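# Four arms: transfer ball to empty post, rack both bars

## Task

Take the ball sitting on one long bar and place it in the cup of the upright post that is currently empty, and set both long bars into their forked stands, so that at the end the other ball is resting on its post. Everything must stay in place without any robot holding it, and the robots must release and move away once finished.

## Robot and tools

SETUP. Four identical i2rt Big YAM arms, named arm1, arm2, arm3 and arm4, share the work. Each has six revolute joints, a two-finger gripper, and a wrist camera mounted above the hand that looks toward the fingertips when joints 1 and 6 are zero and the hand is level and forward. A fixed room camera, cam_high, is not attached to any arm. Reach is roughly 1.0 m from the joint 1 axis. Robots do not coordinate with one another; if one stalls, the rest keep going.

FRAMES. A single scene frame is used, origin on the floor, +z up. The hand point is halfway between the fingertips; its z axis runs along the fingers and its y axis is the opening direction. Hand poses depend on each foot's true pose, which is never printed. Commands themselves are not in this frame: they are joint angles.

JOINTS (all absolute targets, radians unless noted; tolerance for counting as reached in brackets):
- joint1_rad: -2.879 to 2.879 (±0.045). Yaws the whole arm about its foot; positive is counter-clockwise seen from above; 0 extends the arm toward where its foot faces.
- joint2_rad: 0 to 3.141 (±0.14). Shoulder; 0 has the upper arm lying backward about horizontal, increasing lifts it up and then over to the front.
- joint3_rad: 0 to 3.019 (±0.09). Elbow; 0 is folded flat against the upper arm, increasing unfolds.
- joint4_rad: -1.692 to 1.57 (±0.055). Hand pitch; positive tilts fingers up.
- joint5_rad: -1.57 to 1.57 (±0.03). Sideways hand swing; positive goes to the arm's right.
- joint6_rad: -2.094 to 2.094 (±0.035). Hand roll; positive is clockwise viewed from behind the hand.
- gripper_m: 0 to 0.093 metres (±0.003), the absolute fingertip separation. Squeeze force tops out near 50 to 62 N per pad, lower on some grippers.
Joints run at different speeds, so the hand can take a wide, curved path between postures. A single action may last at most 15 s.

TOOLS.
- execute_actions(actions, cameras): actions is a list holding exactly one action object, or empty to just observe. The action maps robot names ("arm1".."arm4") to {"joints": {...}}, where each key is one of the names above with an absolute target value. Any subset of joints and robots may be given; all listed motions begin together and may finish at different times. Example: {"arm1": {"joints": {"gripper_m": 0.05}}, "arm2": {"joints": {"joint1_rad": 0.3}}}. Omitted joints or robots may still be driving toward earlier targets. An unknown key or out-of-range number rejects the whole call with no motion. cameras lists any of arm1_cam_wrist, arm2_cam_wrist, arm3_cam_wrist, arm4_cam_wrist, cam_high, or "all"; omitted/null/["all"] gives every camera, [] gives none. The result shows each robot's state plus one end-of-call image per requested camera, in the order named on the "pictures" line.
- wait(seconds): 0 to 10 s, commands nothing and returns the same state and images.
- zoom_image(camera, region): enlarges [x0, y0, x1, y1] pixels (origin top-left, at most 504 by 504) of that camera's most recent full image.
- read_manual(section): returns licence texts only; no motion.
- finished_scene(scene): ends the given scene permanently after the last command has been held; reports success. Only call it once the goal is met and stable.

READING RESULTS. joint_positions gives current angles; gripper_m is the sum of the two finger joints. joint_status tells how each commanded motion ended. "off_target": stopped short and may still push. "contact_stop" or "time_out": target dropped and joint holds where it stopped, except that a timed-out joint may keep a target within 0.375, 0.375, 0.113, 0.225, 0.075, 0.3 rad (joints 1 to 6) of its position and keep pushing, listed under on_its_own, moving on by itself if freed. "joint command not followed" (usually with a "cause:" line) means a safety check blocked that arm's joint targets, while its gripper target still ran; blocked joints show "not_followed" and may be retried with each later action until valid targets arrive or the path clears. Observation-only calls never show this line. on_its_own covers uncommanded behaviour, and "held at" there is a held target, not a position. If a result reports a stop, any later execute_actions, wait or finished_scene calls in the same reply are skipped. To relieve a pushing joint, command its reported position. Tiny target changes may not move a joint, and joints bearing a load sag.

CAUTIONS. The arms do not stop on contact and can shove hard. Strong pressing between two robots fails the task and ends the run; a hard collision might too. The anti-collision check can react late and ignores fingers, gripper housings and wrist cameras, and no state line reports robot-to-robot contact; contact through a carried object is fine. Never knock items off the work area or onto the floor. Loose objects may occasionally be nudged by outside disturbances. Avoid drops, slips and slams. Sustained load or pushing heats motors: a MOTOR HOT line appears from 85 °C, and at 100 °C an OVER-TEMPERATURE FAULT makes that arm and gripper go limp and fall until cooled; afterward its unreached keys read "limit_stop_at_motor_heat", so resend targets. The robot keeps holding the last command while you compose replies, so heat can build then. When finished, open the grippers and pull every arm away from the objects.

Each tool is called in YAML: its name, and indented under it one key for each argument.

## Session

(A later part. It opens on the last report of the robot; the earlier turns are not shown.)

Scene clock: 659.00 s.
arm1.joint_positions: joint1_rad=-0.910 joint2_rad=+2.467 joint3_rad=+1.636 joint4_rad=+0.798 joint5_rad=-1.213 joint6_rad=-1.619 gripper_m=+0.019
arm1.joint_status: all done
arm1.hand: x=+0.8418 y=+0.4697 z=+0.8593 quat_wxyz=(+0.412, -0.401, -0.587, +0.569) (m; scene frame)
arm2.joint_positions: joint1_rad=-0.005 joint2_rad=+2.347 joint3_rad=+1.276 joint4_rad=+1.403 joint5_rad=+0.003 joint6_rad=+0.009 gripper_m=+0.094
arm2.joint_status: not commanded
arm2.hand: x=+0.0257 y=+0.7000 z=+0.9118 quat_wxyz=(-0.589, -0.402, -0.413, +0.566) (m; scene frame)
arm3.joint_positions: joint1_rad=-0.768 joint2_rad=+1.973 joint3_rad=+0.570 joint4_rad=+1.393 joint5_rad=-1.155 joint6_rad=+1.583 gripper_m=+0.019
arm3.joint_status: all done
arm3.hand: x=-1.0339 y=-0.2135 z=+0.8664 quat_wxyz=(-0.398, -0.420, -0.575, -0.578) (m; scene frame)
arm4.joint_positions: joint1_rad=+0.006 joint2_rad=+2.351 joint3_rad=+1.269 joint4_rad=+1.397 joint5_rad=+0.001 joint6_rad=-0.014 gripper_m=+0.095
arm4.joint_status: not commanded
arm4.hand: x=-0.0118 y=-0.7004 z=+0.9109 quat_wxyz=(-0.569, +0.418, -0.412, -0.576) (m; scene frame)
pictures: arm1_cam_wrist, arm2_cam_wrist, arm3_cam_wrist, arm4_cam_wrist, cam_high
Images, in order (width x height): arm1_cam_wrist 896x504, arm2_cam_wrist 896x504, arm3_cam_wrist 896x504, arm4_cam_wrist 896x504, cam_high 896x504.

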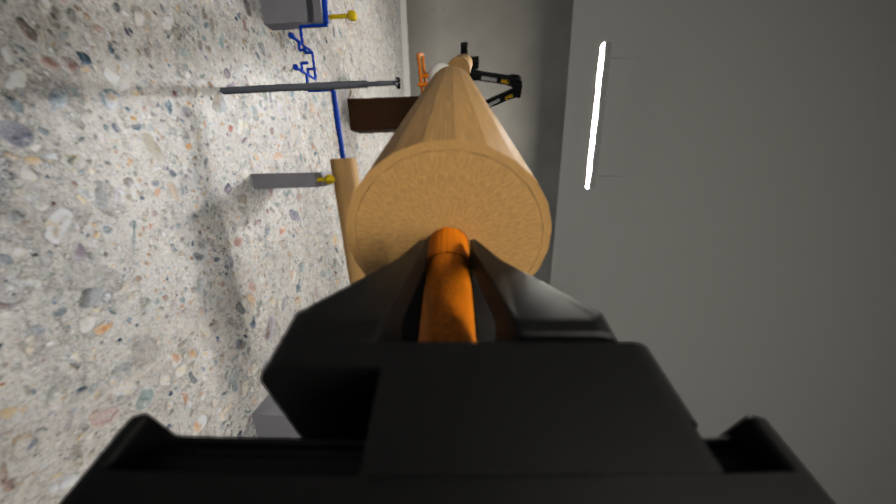

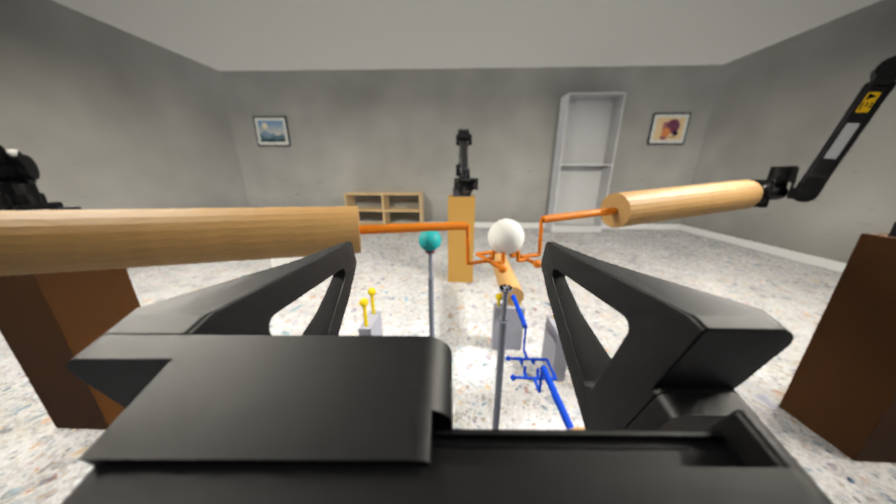

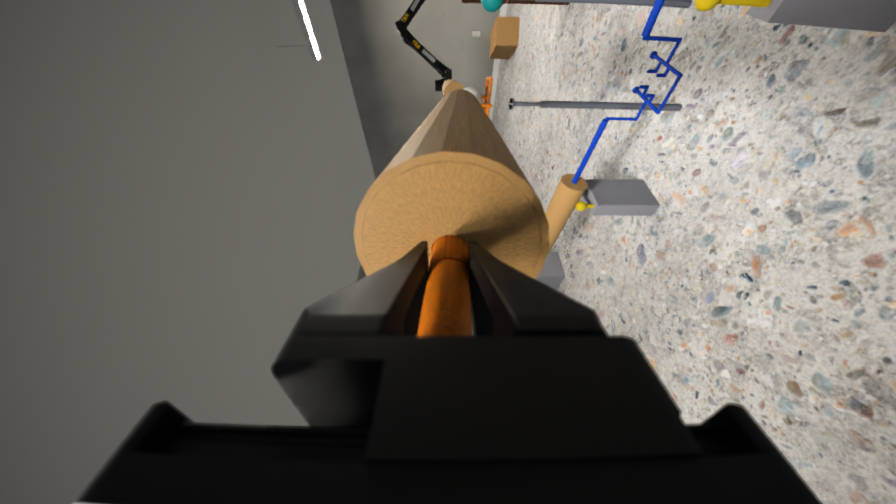

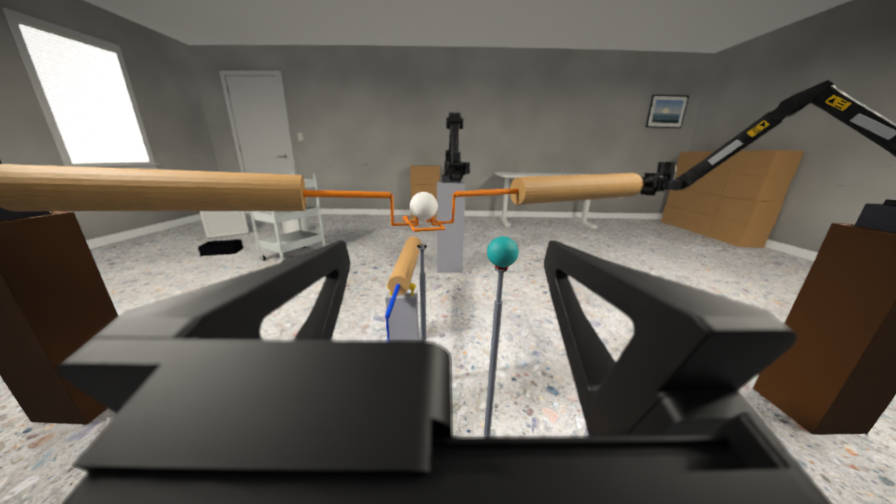

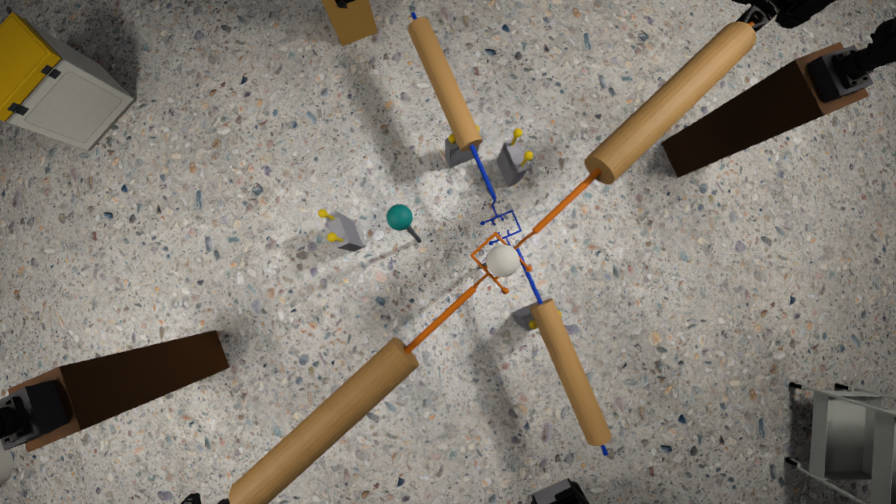

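execute_actions:
  actions:
    - {"arm1": {"joints": {"joint1_rad": -0.897, "joint2_rad": 2.533, "joint3_rad": 1.764, "joint4_rad": 0.824, "joint5_rad": -1.217, "joint6_rad": -1.61}}, "arm3": {"joints": {"joint1_rad": -0.752, "joint2_rad": 2.065, "joint3_rad": 0.60, "joint4_rad": 1.398, "joint5_rad": -1.148, "joint6_rad": 1.484}}}
  cameras: []

execute_actions:
  actions:
    - {"arm1": {"joints": {"joint1_rad": -0.897, "joint2_rad": 2.616, "joint3_rad": 1.807, "joint4_rad": 0.864, "joint5_rad": -1.217, "joint6_rad": -1.61}}, "arm3": {"joints": {"joint1_rad": -0.752, "joint2_rad": 2.16, "joint3_rad": 0.629, "joint4_rad": 1.3665, "joint5_rad": -1.142, "joint6_rad": 1.393}}}

Scene clock: 702.33 s.
arm1.joint_positions: joint1_rad=-0.910 joint2_rad=+2.573 joint3_rad=+1.704 joint4_rad=+0.798 joint5_rad=-1.218 joint6_rad=-1.619 gripper_m=+0.019
arm1.joint_status: all done
arm1.hand: x=+0.8376 y=+0.4740 z=+0.8081 quat_wxyz=(+0.397, -0.412, -0.585, +0.574) (m; scene frame)
arm2.joint_positions: joint1_rad=-0.005 joint2_rad=+2.347 joint3_rad=+1.276 joint4_rad=+1.403 joint5_rad=+0.003 joint6_rad=+0.009 gripper_m=+0.094
arm2.joint_status: not commanded
arm2.hand: x=+0.0257 y=+0.7000 z=+0.9118 quat_wxyz=(-0.589, -0.402, -0.413, +0.566) (m; scene frame)
arm3.joint_positions: joint1_rad=-0.766 joint2_rad=+2.075 joint3_rad=+0.574 joint4_rad=+1.392 joint5_rad=-1.145 joint6_rad=+1.472 gripper_m=+0.019
arm3.joint_status: all done
arm3.hand: x=-1.0376 y=-0.2098 z=+0.8249 quat_wxyz=(-0.397, -0.423, -0.590, -0.561) (m; scene frame)
arm4.joint_positions: joint1_rad=+0.006 joint2_rad=+2.351 joint3_rad=+1.269 joint4_rad=+1.397 joint5_rad=+0.001 joint6_rad=-0.014 gripper_m=+0.095
arm4.joint_status: not commanded
arm4.hand: x=-0.0118 y=-0.7004 z=+0.9109 quat_wxyz=(-0.569, +0.418, -0.412, -0.576) (m; scene frame)
pictures: none
No camera images: the call's "cameras" was empty. Leave "cameras" out to get every camera's image.

Scene clock: 703.33 s.
arm1.joint_positions: joint1_rad=-0.911 joint2_rad=+2.655 joint3_rad=+1.749 joint4_rad=+0.832 joint5_rad=-1.218 joint6_rad=-1.619 gripper_m=+0.019
arm1.joint_status: all done
arm1.hand: x=+0.8382 y=+0.4748 z=+0.7692 quat_wxyz=(+0.396, -0.414, -0.584, +0.574) (m; scene frame)
arm2.joint_positions: joint1_rad=-0.005 joint2_rad=+2.347 joint3_rad=+1.276 joint4_rad=+1.403 joint5_rad=+0.003 joint6_rad=+0.009 gripper_m=+0.094
arm2.joint_status: not commanded
arm2.hand: x=+0.0257 y=+0.7000 z=+0.9118 quat_wxyz=(-0.589, -0.402, -0.413, +0.566) (m; scene frame)
arm3.joint_positions: joint1_rad=-0.765 joint2_rad=+2.166 joint3_rad=+0.610 joint4_rad=+1.370 joint5_rad=-1.143 joint6_rad=+1.390 gripper_m=+0.019
arm3.joint_status: all done
arm3.hand: x=-1.0355 y=-0.2124 z=+0.7895 quat_wxyz=(-0.393, -0.426, -0.602, -0.550) (m; scene frame)
arm4.joint_positions: joint1_rad=+0.006 joint2_rad=+2.351 joint3_rad=+1.269 joint4_rad=+1.397 joint5_rad=+0.001 joint6_rad=-0.014 gripper_m=+0.095
arm4.joint_status: not commanded
arm4.hand: x=-0.0118 y=-0.7004 z=+0.9109 quat_wxyz=(-0.569, +0.418, -0.412, -0.576) (m; scene frame)
pictures: arm1_cam_wrist, arm2_cam_wrist, arm3_cam_wrist, arm4_cam_wrist, cam_high
Images, in order (width x height): arm1_cam_wrist 896x504, arm2_cam_wrist 896x504, arm3_cam_wrist 896x504, arm4_cam_wrist 896x504, cam_high 896x504.

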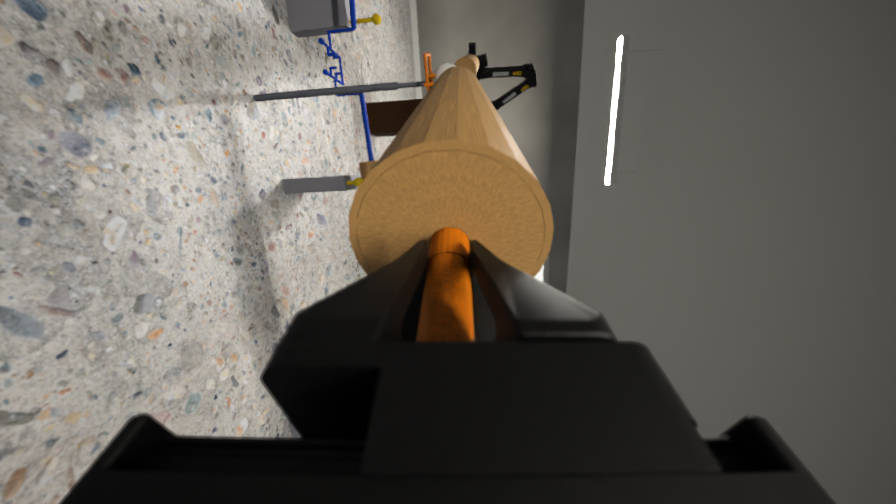

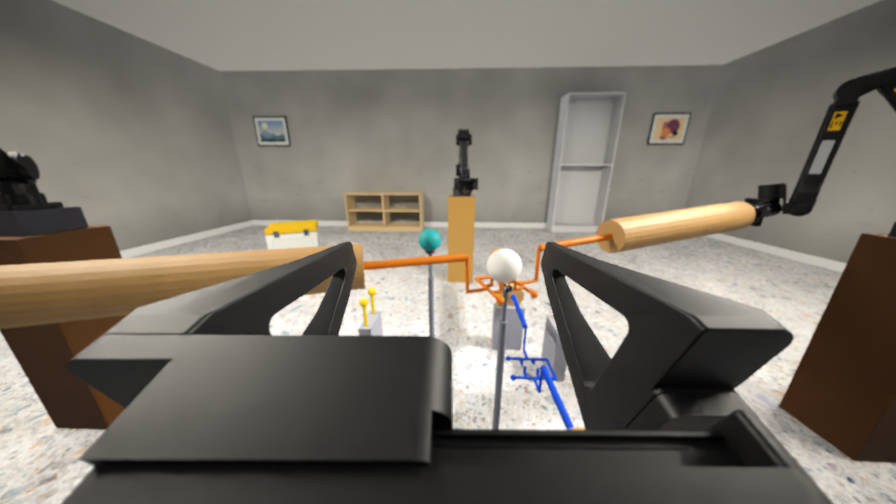

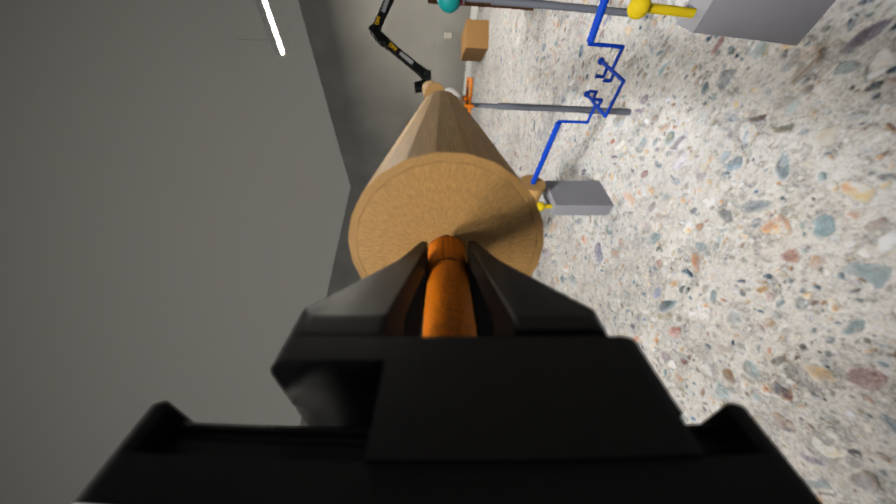

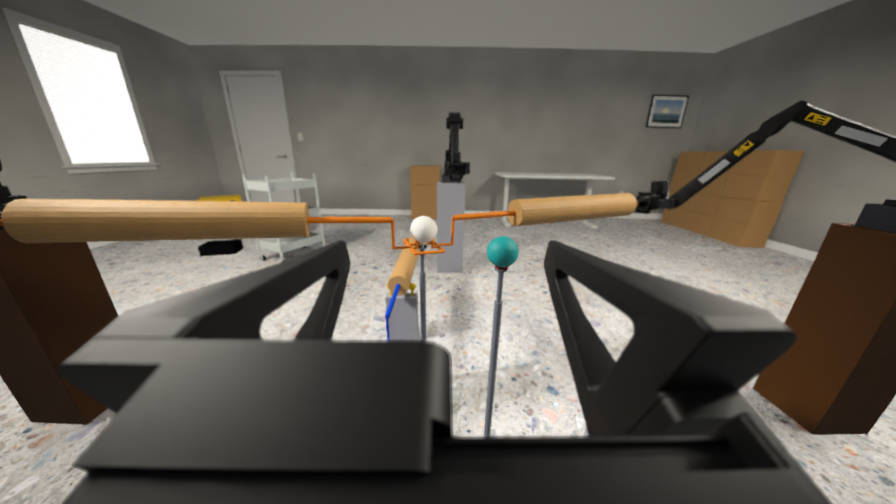

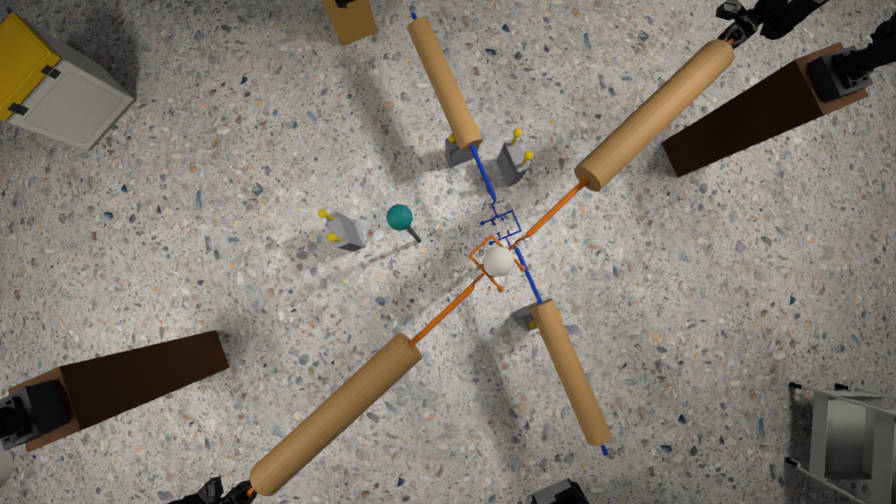

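zoom_image:
  camera: "arm2_cam_wrist"
  region: [450, 230, 570, 320]

zoom_image:
  camera: "arm4_cam_wrist"
  region: [370, 200, 480, 280]

zoom_image:
  camera: "arm1_cam_wrist"
  region: [340, 30, 500, 120]

zoom_image:
  camera: "arm3_cam_wrist"
  region: [400, 50, 560, 140]

Region (450, 230, 570, 320) of arm2_cam_wrist's 896x504 image, scaled by 4.200, with more detail than that image has; it fills the top 378 rows of this view, and the rest is white.

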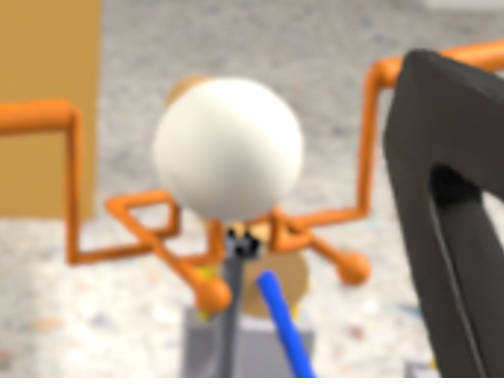

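Region (370, 200, 480, 280) of arm4_cam_wrist's 896x504 image, scaled by 4.582, with more detail than that image has; it fills the top 367 rows of this view, and the rest is white.

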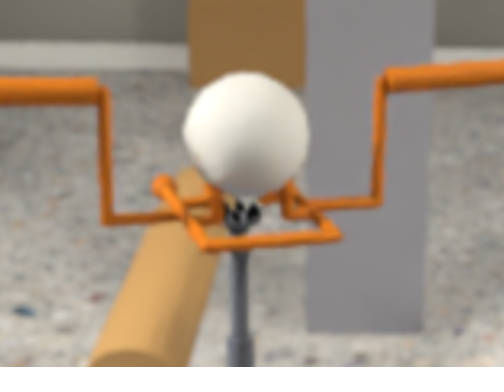

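Region (340, 30, 500, 120) of arm1_cam_wrist's 896x504 image, scaled by 3.150, with more detail than that image has; it fills the top 284 rows of this view, and the rest is white.

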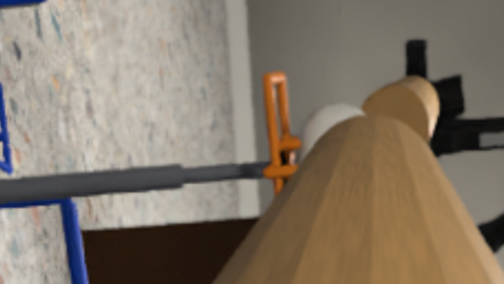

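Region (400, 50, 560, 140) of arm3_cam_wrist's 896x504 image, scaled by 3.150, with more detail than that image has; it fills the top 284 rows of this view, and the rest is white.

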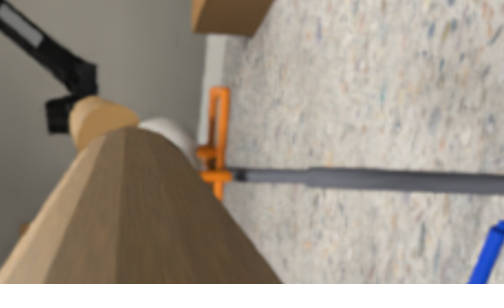

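execute_actions:
  actions:
    - {"arm1": {"joints": {"joint1_rad": -0.93, "joint2_rad": 2.654, "joint3_rad": 1.88, "joint4_rad": 0.87, "joint5_rad": -1.2245, "joint6_rad": -1.61}}, "arm3": {"joints": {"joint1_rad": -0.73, "joint2_rad": 2.16, "joint3_rad": 0.588, "joint4_rad": 1.4025, "joint5_rad": -1.1235, "joint6_rad": 1.394}}}

zoom_image:
  camera: "arm2_cam_wrist"
  region: [450, 230, 570, 320]

zoom_image:
  camera: "arm4_cam_wrist"
  region: [370, 200, 480, 280]

zoom_image:
  camera: "arm1_cam_wrist"
  region: [340, 30, 500, 120]

zoom_image:
  camera: "arm3_cam_wrist"
  region: [400, 50, 560, 140]

Scene clock: 734.07 s.
arm1.joint_positions: joint1_rad=-0.925 joint2_rad=+2.682 joint3_rad=+1.806 joint4_rad=+0.834 joint5_rad=-1.227 joint6_rad=-1.607 gripper_m=+0.019
arm1.joint_status: all done
arm1.hand: x=+0.8375 y=+0.4912 z=+0.7707 quat_wxyz=(+0.405, -0.408, -0.584, +0.573) (m; scene frame)
arm2.joint_positions: joint1_rad=-0.005 joint2_rad=+2.347 joint3_rad=+1.276 joint4_rad=+1.403 joint5_rad=+0.003 joint6_rad=+0.009 gripper_m=+0.094
arm2.joint_status: not commanded
arm2.hand: x=+0.0257 y=+0.7000 z=+0.9118 quat_wxyz=(-0.589, -0.402, -0.413, +0.566) (m; scene frame)
arm3.joint_positions: joint1_rad=-0.744 joint2_rad=+2.166 joint3_rad=+0.589 joint4_rad=+1.382 joint5_rad=-1.121 joint6_rad=+1.386 gripper_m=+0.019
arm3.joint_status: all done
arm3.hand: x=-1.0357 y=-0.2010 z=+0.7875 quat_wxyz=(-0.391, -0.427, -0.604, -0.548) (m; scene frame)
arm4.joint_positions: joint1_rad=+0.006 joint2_rad=+2.351 joint3_rad=+1.269 joint4_rad=+1.397 joint5_rad=+0.001 joint6_rad=-0.014 gripper_m=+0.095
arm4.joint_status: not commanded
arm4.hand: x=-0.0118 y=-0.7004 z=+0.9109 quat_wxyz=(-0.569, +0.418, -0.412, -0.576) (m; scene frame)
pictures: arm1_cam_wrist, arm2_cam_wrist, arm3_cam_wrist, arm4_cam_wrist, cam_high
Images, in order (width x height): arm1_cam_wrist 896x504, arm2_cam_wrist 896x504, arm3_cam_wrist 896x504, arm4_cam_wrist 896x504, cam_high 896x504.

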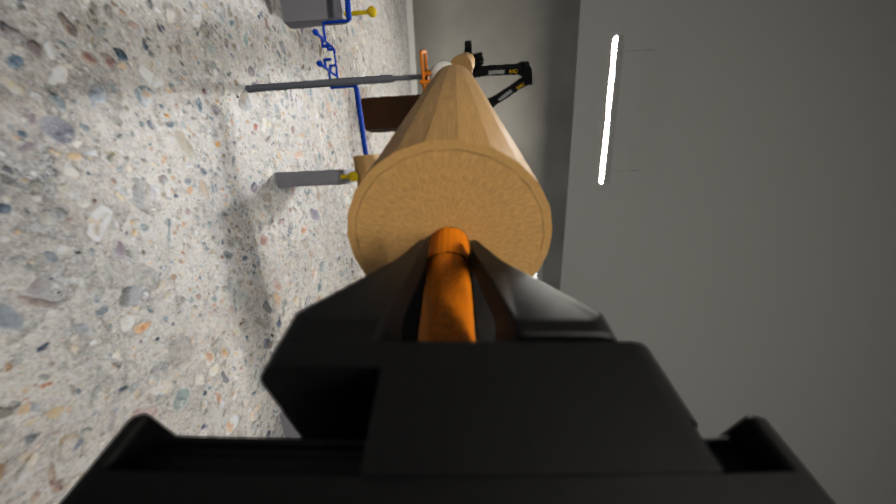

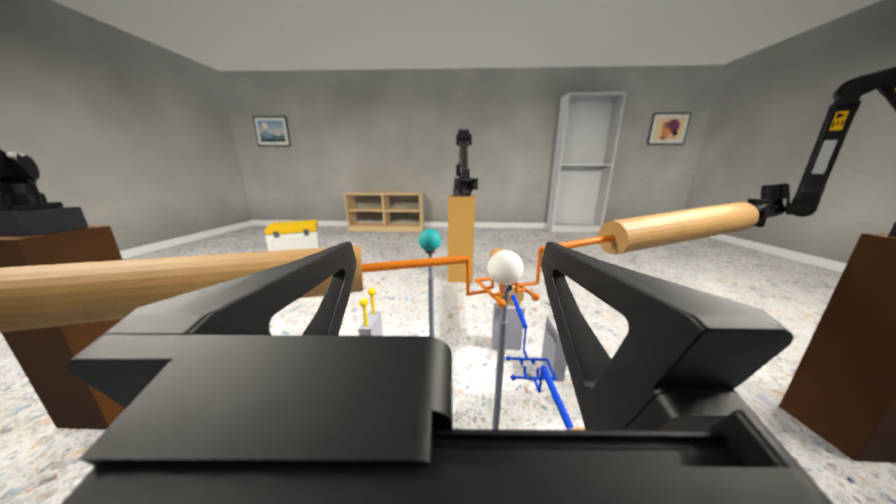

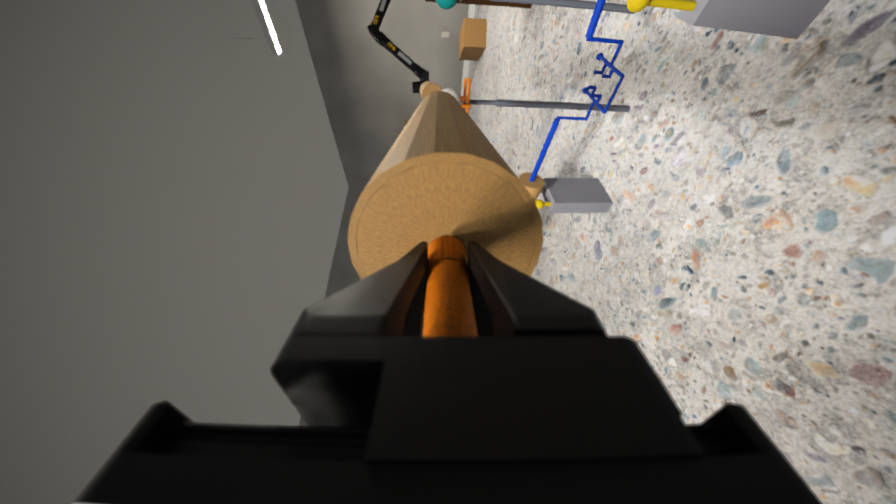

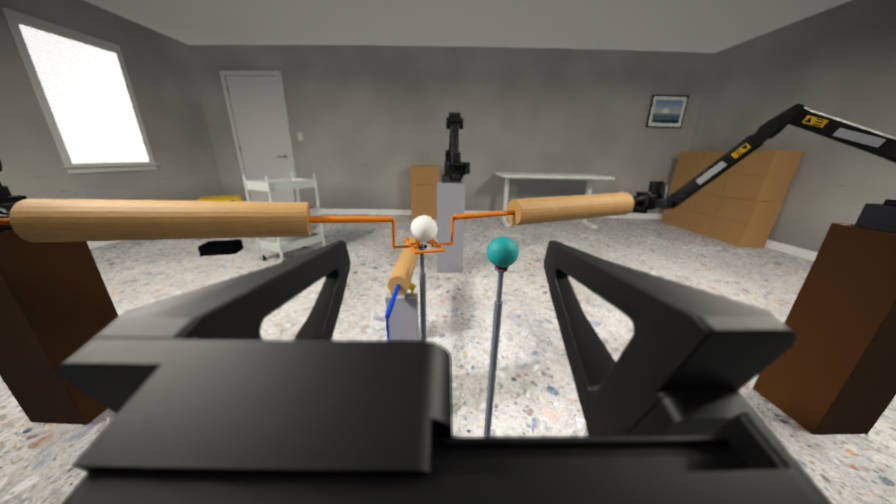

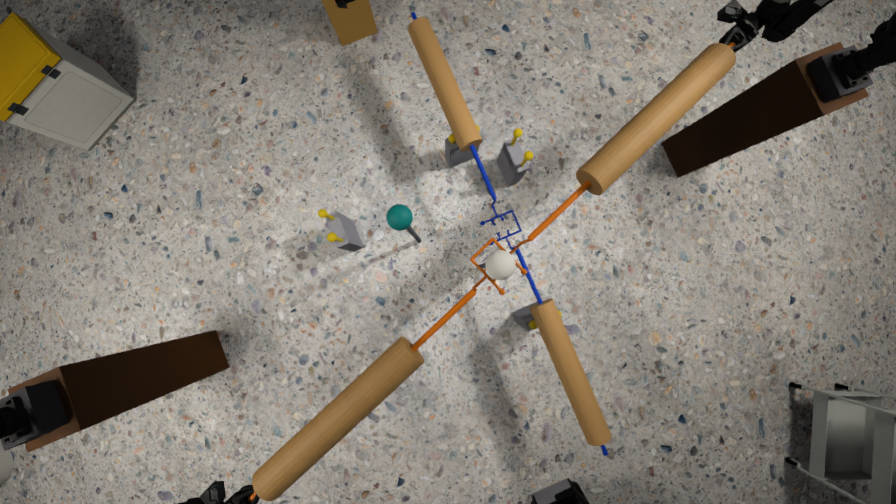

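Region (450, 230, 570, 320) of arm2_cam_wrist's 896x504 image, scaled by 4.200, with more detail than that image has; it fills the top 378 rows of this view, and the rest is white.

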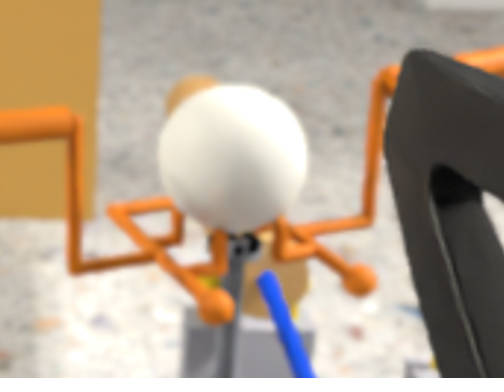

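Region (370, 200, 480, 280) of arm4_cam_wrist's 896x504 image, scaled by 4.582, with more detail than that image has; it fills the top 367 rows of this view, and the rest is white.

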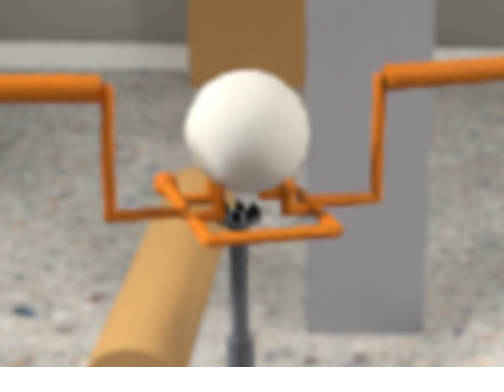

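Region (340, 30, 500, 120) of arm1_cam_wrist's 896x504 image, scaled by 3.150, with more detail than that image has; it fills the top 284 rows of this view, and the rest is white.

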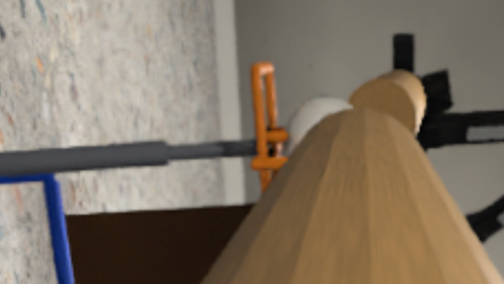

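Region (400, 50, 560, 140) of arm3_cam_wrist's 896x504 image, scaled by 3.150, with more detail than that image has; it fills the top 284 rows of this view, and the rest is white.

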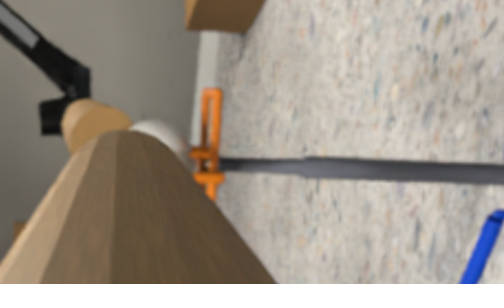

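execute_actions:
  actions:
    - {"arm1": {"joints": {"joint1_rad": -0.93, "joint2_rad": 2.697, "joint3_rad": 1.908, "joint4_rad": 0.885, "joint5_rad": -1.2245, "joint6_rad": -1.61}}, "arm3": {"joints": {"joint1_rad": -0.73, "joint2_rad": 2.22, "joint3_rad": 0.609, "joint4_rad": 1.395, "joint5_rad": -1.118, "joint6_rad": 1.34}}}
  cameras: ["arm2_cam_wrist", "arm4_cam_wrist"]

zoom_image:
  camera: "arm2_cam_wrist"
  region: [450, 230, 570, 320]

zoom_image:
  camera: "arm4_cam_wrist"
  region: [370, 200, 480, 280]

Scene clock: 741.10 s.
arm1.joint_positions: joint1_rad=-0.926 joint2_rad=+2.703 joint3_rad=+1.846 joint4_rad=+0.842 joint5_rad=-1.228 joint6_rad=-1.584 gripper_m=+0.019
arm1.joint_status: all done
arm1.hand: x=+0.8334 y=+0.4979 z=+0.7716 quat_wxyz=(+0.409, -0.405, -0.582, +0.575) (m; scene frame)
arm2.joint_positions: joint1_rad=-0.005 joint2_rad=+2.347 joint3_rad=+1.276 joint4_rad=+1.403 joint5_rad=+0.003 joint6_rad=+0.009 gripper_m=+0.094
arm2.joint_status: not commanded
arm2.hand: x=+0.0257 y=+0.7000 z=+0.9118 quat_wxyz=(-0.589, -0.402, -0.413, +0.566) (m; scene frame)
arm3.joint_positions: joint1_rad=-0.749 joint2_rad=+2.191 joint3_rad=+0.599 joint4_rad=+1.392 joint5_rad=-1.119 joint6_rad=+1.347 gripper_m=+0.019
arm3.joint_status: all done
arm3.hand: x=-1.0360 y=-0.2044 z=+0.7800 quat_wxyz=(-0.401, -0.419, -0.610, -0.539) (m; scene frame)
arm4.joint_positions: joint1_rad=+0.006 joint2_rad=+2.351 joint3_rad=+1.269 joint4_rad=+1.397 joint5_rad=+0.001 joint6_rad=-0.014 gripper_m=+0.095
arm4.joint_status: not commanded
arm4.hand: x=-0.0118 y=-0.7004 z=+0.9109 quat_wxyz=(-0.569, +0.418, -0.412, -0.576) (m; scene frame)
pictures: arm2_cam_wrist, arm4_cam_wrist
Images, in order (width x height): arm2_cam_wrist 896x504, arm4_cam_wrist 896x504.

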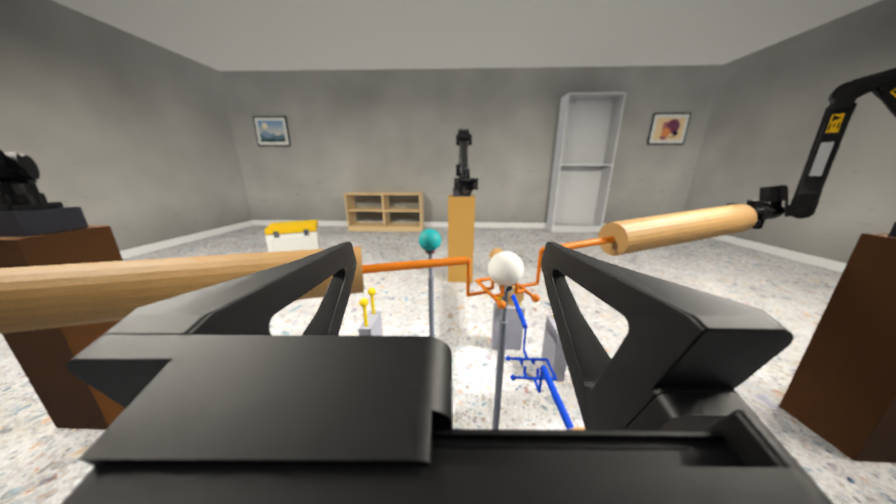

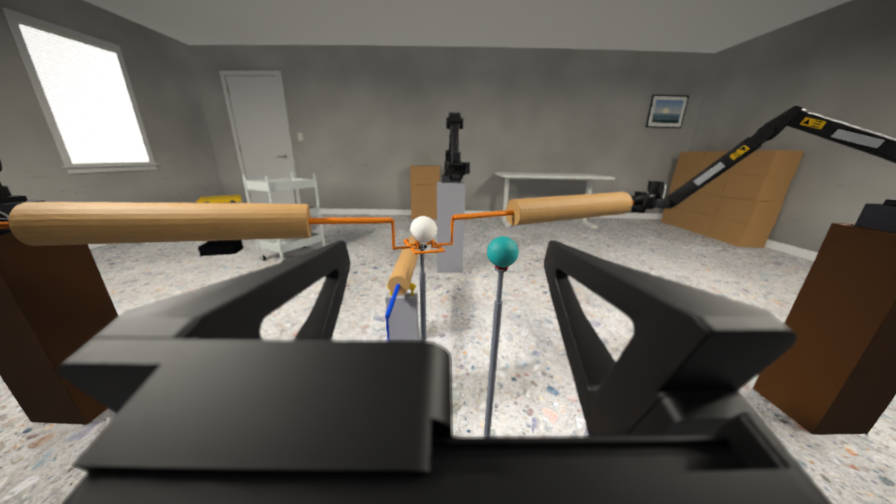

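Region (450, 230, 570, 320) of arm2_cam_wrist's 896x504 image, scaled by 4.200, with more detail than that image has; it fills the top 378 rows of this view, and the rest is white.

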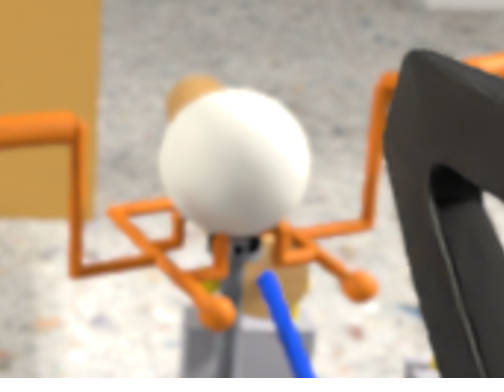

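Region (370, 200, 480, 280) of arm4_cam_wrist's 896x504 image, scaled by 4.582, with more detail than that image has; it fills the top 367 rows of this view, and the rest is white.

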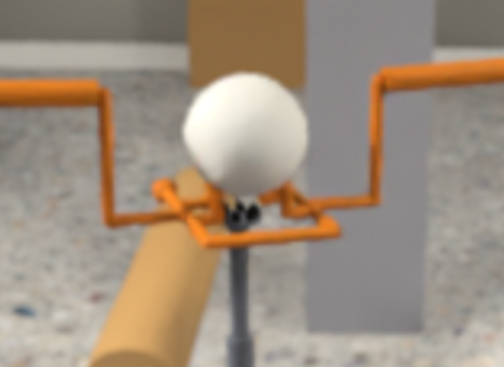

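execute_actions:
  actions:
    - {"arm1": {"joints": {"joint1_rad": -0.92, "joint2_rad": 2.64, "joint3_rad": 1.89, "joint4_rad": 0.86, "joint5_rad": -1.22, "joint6_rad": -1.61}}, "arm3": {"joints": {"joint1_rad": -0.768, "joint2_rad": 2.14, "joint3_rad": 0.565, "joint4_rad": 1.415, "joint5_rad": -1.137, "joint6_rad": 1.40}}}
  cameras: ["arm2_cam_wrist", "arm4_cam_wrist"]

zoom_image:
  camera: "arm2_cam_wrist"
  region: [450, 230, 570, 320]

zoom_image:
  camera: "arm4_cam_wrist"
  region: [370, 200, 480, 280]

Scene clock: 747.50 s.
arm1.joint_positions: joint1_rad=-0.917 joint2_rad=+2.702 joint3_rad=+1.846 joint4_rad=+0.842 joint5_rad=-1.220 joint6_rad=-1.596 gripper_m=+0.019
arm1.joint_status: all done
arm1.hand: x=+0.8282 y=+0.4934 z=+0.7722 quat_wxyz=(+0.412, -0.401, -0.584, +0.573) (m; scene frame)
arm2.joint_positions: joint1_rad=-0.005 joint2_rad=+2.347 joint3_rad=+1.276 joint4_rad=+1.403 joint5_rad=+0.003 joint6_rad=+0.009 gripper_m=+0.094
arm2.joint_status: not commanded
arm2.hand: x=+0.0257 y=+0.7000 z=+0.9118 quat_wxyz=(-0.589, -0.402, -0.413, +0.566) (m; scene frame)
arm3.joint_positions: joint1_rad=-0.758 joint2_rad=+2.172 joint3_rad=+0.566 joint4_rad=+1.398 joint5_rad=-1.134 joint6_rad=+1.383 gripper_m=+0.019
arm3.joint_status: all done
arm3.hand: x=-1.0459 y=-0.1976 z=+0.7846 quat_wxyz=(-0.387, -0.432, -0.602, -0.549) (m; scene frame)
arm4.joint_positions: joint1_rad=+0.006 joint2_rad=+2.351 joint3_rad=+1.269 joint4_rad=+1.397 joint5_rad=+0.001 joint6_rad=-0.014 gripper_m=+0.095
arm4.joint_status: not commanded
arm4.hand: x=-0.0118 y=-0.7004 z=+0.9109 quat_wxyz=(-0.569, +0.418, -0.412, -0.576) (m; scene frame)
pictures: arm2_cam_wrist, arm4_cam_wrist
Images, in order (width x height): arm2_cam_wrist 896x504, arm4_cam_wrist 896x504.

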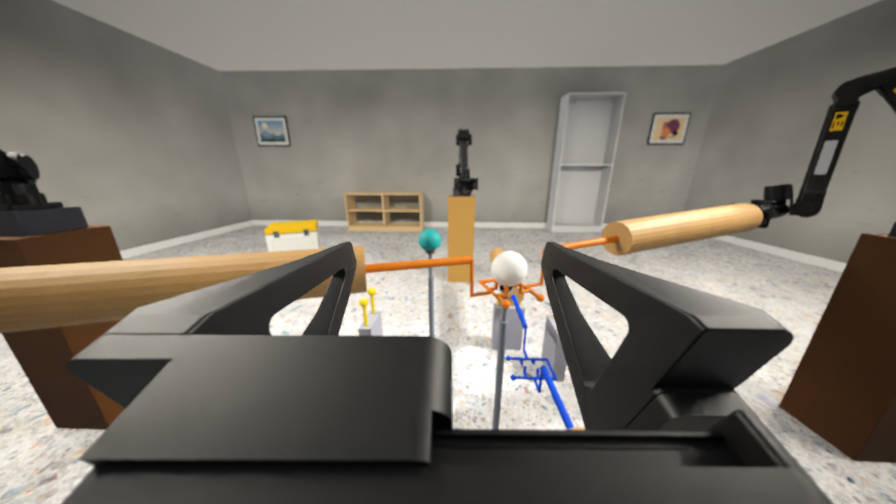

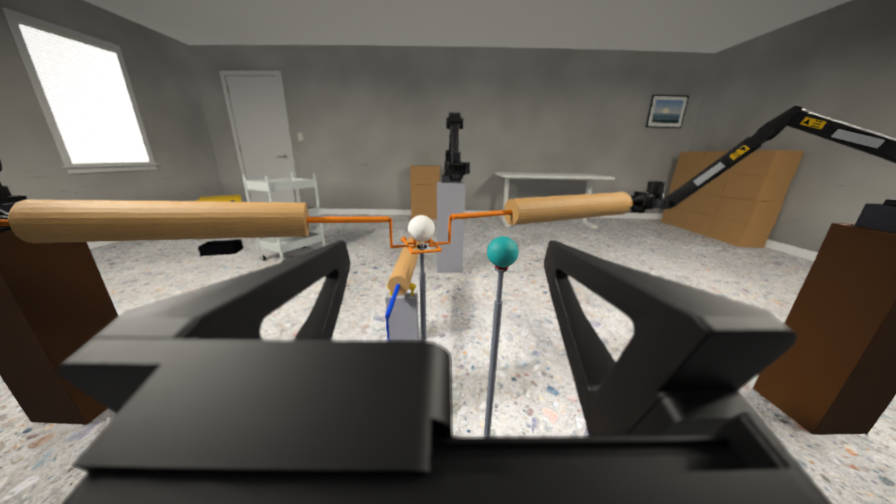

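Region (450, 230, 570, 320) of arm2_cam_wrist's 896x504 image, scaled by 4.200, with more detail than that image has; it fills the top 378 rows of this view, and the rest is white.

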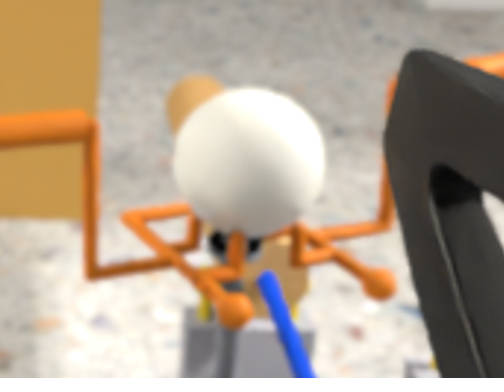

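Region (370, 200, 480, 280) of arm4_cam_wrist's 896x504 image, scaled by 4.582, with more detail than that image has; it fills the top 367 rows of this view, and the rest is white.

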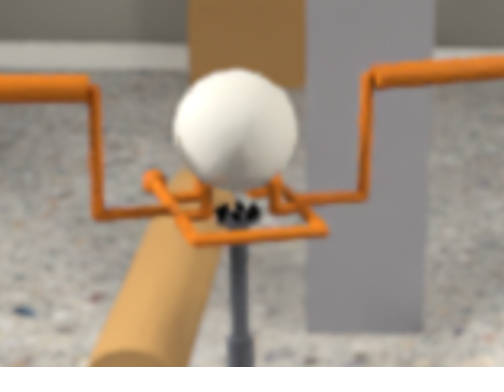

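execute_actions:
  actions:
    - {"arm1": {"joints": {"joint1_rad": -0.92, "joint2_rad": 2.715, "joint3_rad": 1.915, "joint4_rad": 0.885, "joint5_rad": -1.22, "joint6_rad": -1.61}}, "arm3": {"joints": {"joint1_rad": -0.762, "joint2_rad": 2.225, "joint3_rad": 0.592, "joint4_rad": 1.405, "joint5_rad": -1.131, "joint6_rad": 1.335}}}
  cameras: ["arm2_cam_wrist", "arm4_cam_wrist"]

zoom_image:
  camera: "arm2_cam_wrist"
  region: [450, 230, 570, 320]

zoom_image:
  camera: "arm4_cam_wrist"
  region: [370, 200, 480, 280]

Scene clock: 754.10 s.
arm1.joint_positions: joint1_rad=-0.915 joint2_rad=+2.741 joint3_rad=+1.855 joint4_rad=+0.848 joint5_rad=-1.220 joint6_rad=-1.599 gripper_m=+0.019
arm1.joint_status: all done
arm1.hand: x=+0.8303 y=+0.4882 z=+0.7466 quat_wxyz=(+0.403, -0.408, -0.583, +0.575) (m; scene frame)
arm2.joint_positions: joint1_rad=-0.005 joint2_rad=+2.347 joint3_rad=+1.276 joint4_rad=+1.403 joint5_rad=+0.003 joint6_rad=+0.009 gripper_m=+0.094
arm2.joint_status: not commanded
arm2.hand: x=+0.0257 y=+0.7000 z=+0.9118 quat_wxyz=(-0.589, -0.402, -0.413, +0.566) (m; scene frame)
arm3.joint_positions: joint1_rad=-0.758 joint2_rad=+2.218 joint3_rad=+0.588 joint4_rad=+1.398 joint5_rad=-1.134 joint6_rad=+1.345 gripper_m=+0.019
arm3.joint_status: all done
arm3.hand: x=-1.0446 y=-0.1994 z=+0.7689 quat_wxyz=(-0.389, -0.428, -0.609, -0.543) (m; scene frame)
arm4.joint_positions: joint1_rad=+0.006 joint2_rad=+2.351 joint3_rad=+1.269 joint4_rad=+1.397 joint5_rad=+0.001 joint6_rad=-0.014 gripper_m=+0.095
arm4.joint_status: not commanded
arm4.hand: x=-0.0118 y=-0.7004 z=+0.9109 quat_wxyz=(-0.569, +0.418, -0.412, -0.576) (m; scene frame)
pictures: arm2_cam_wrist, arm4_cam_wrist
Images, in order (width x height): arm2_cam_wrist 896x504, arm4_cam_wrist 896x504.

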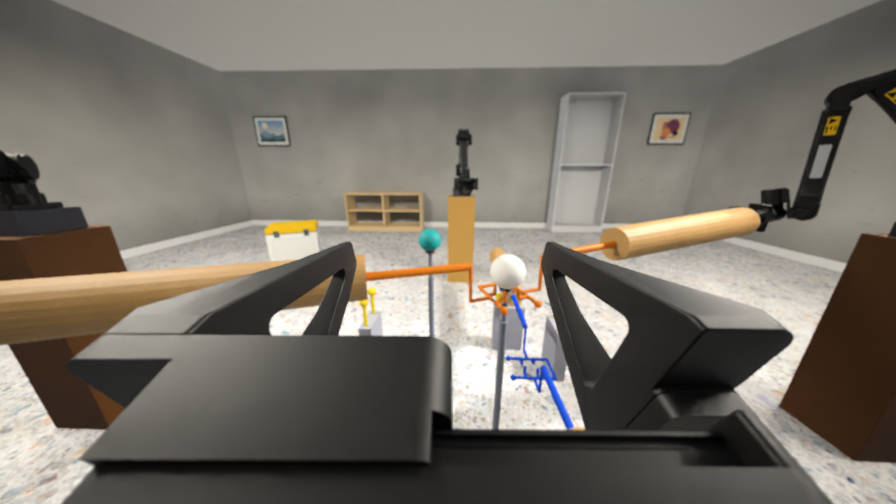

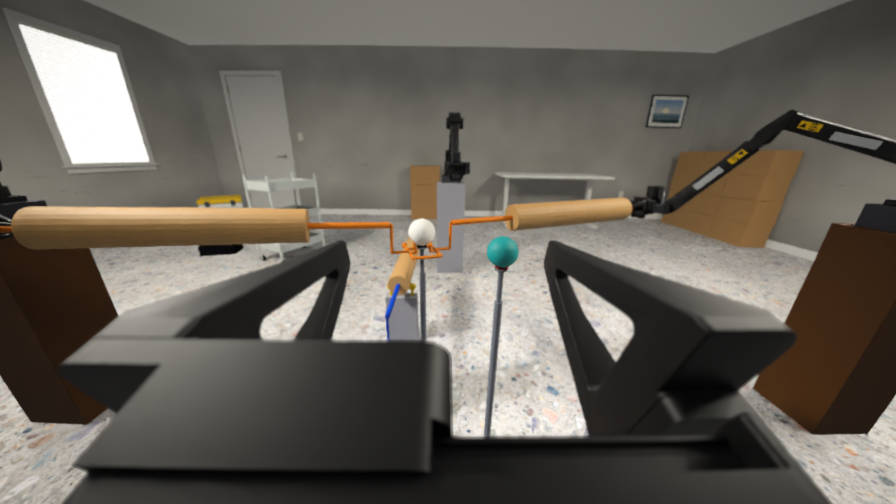

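Region (450, 230, 570, 320) of arm2_cam_wrist's 896x504 image, scaled by 4.200, with more detail than that image has; it fills the top 378 rows of this view, and the rest is white.

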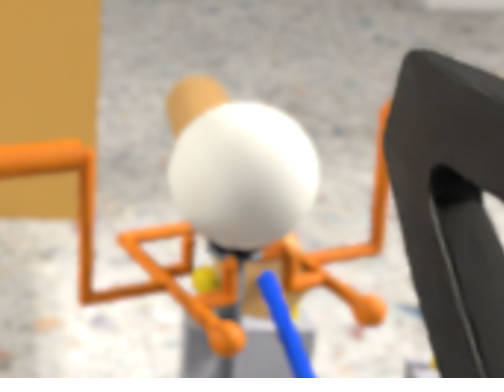

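Region (370, 200, 480, 280) of arm4_cam_wrist's 896x504 image, scaled by 4.582, with more detail than that image has; it fills the top 367 rows of this view, and the rest is white.

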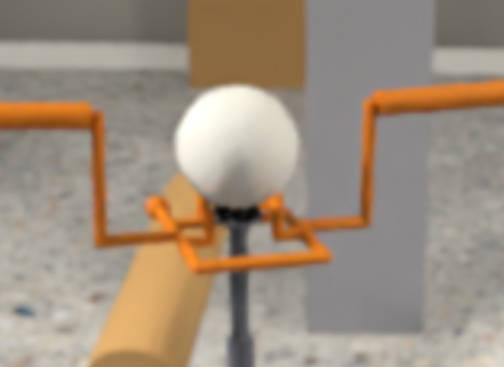

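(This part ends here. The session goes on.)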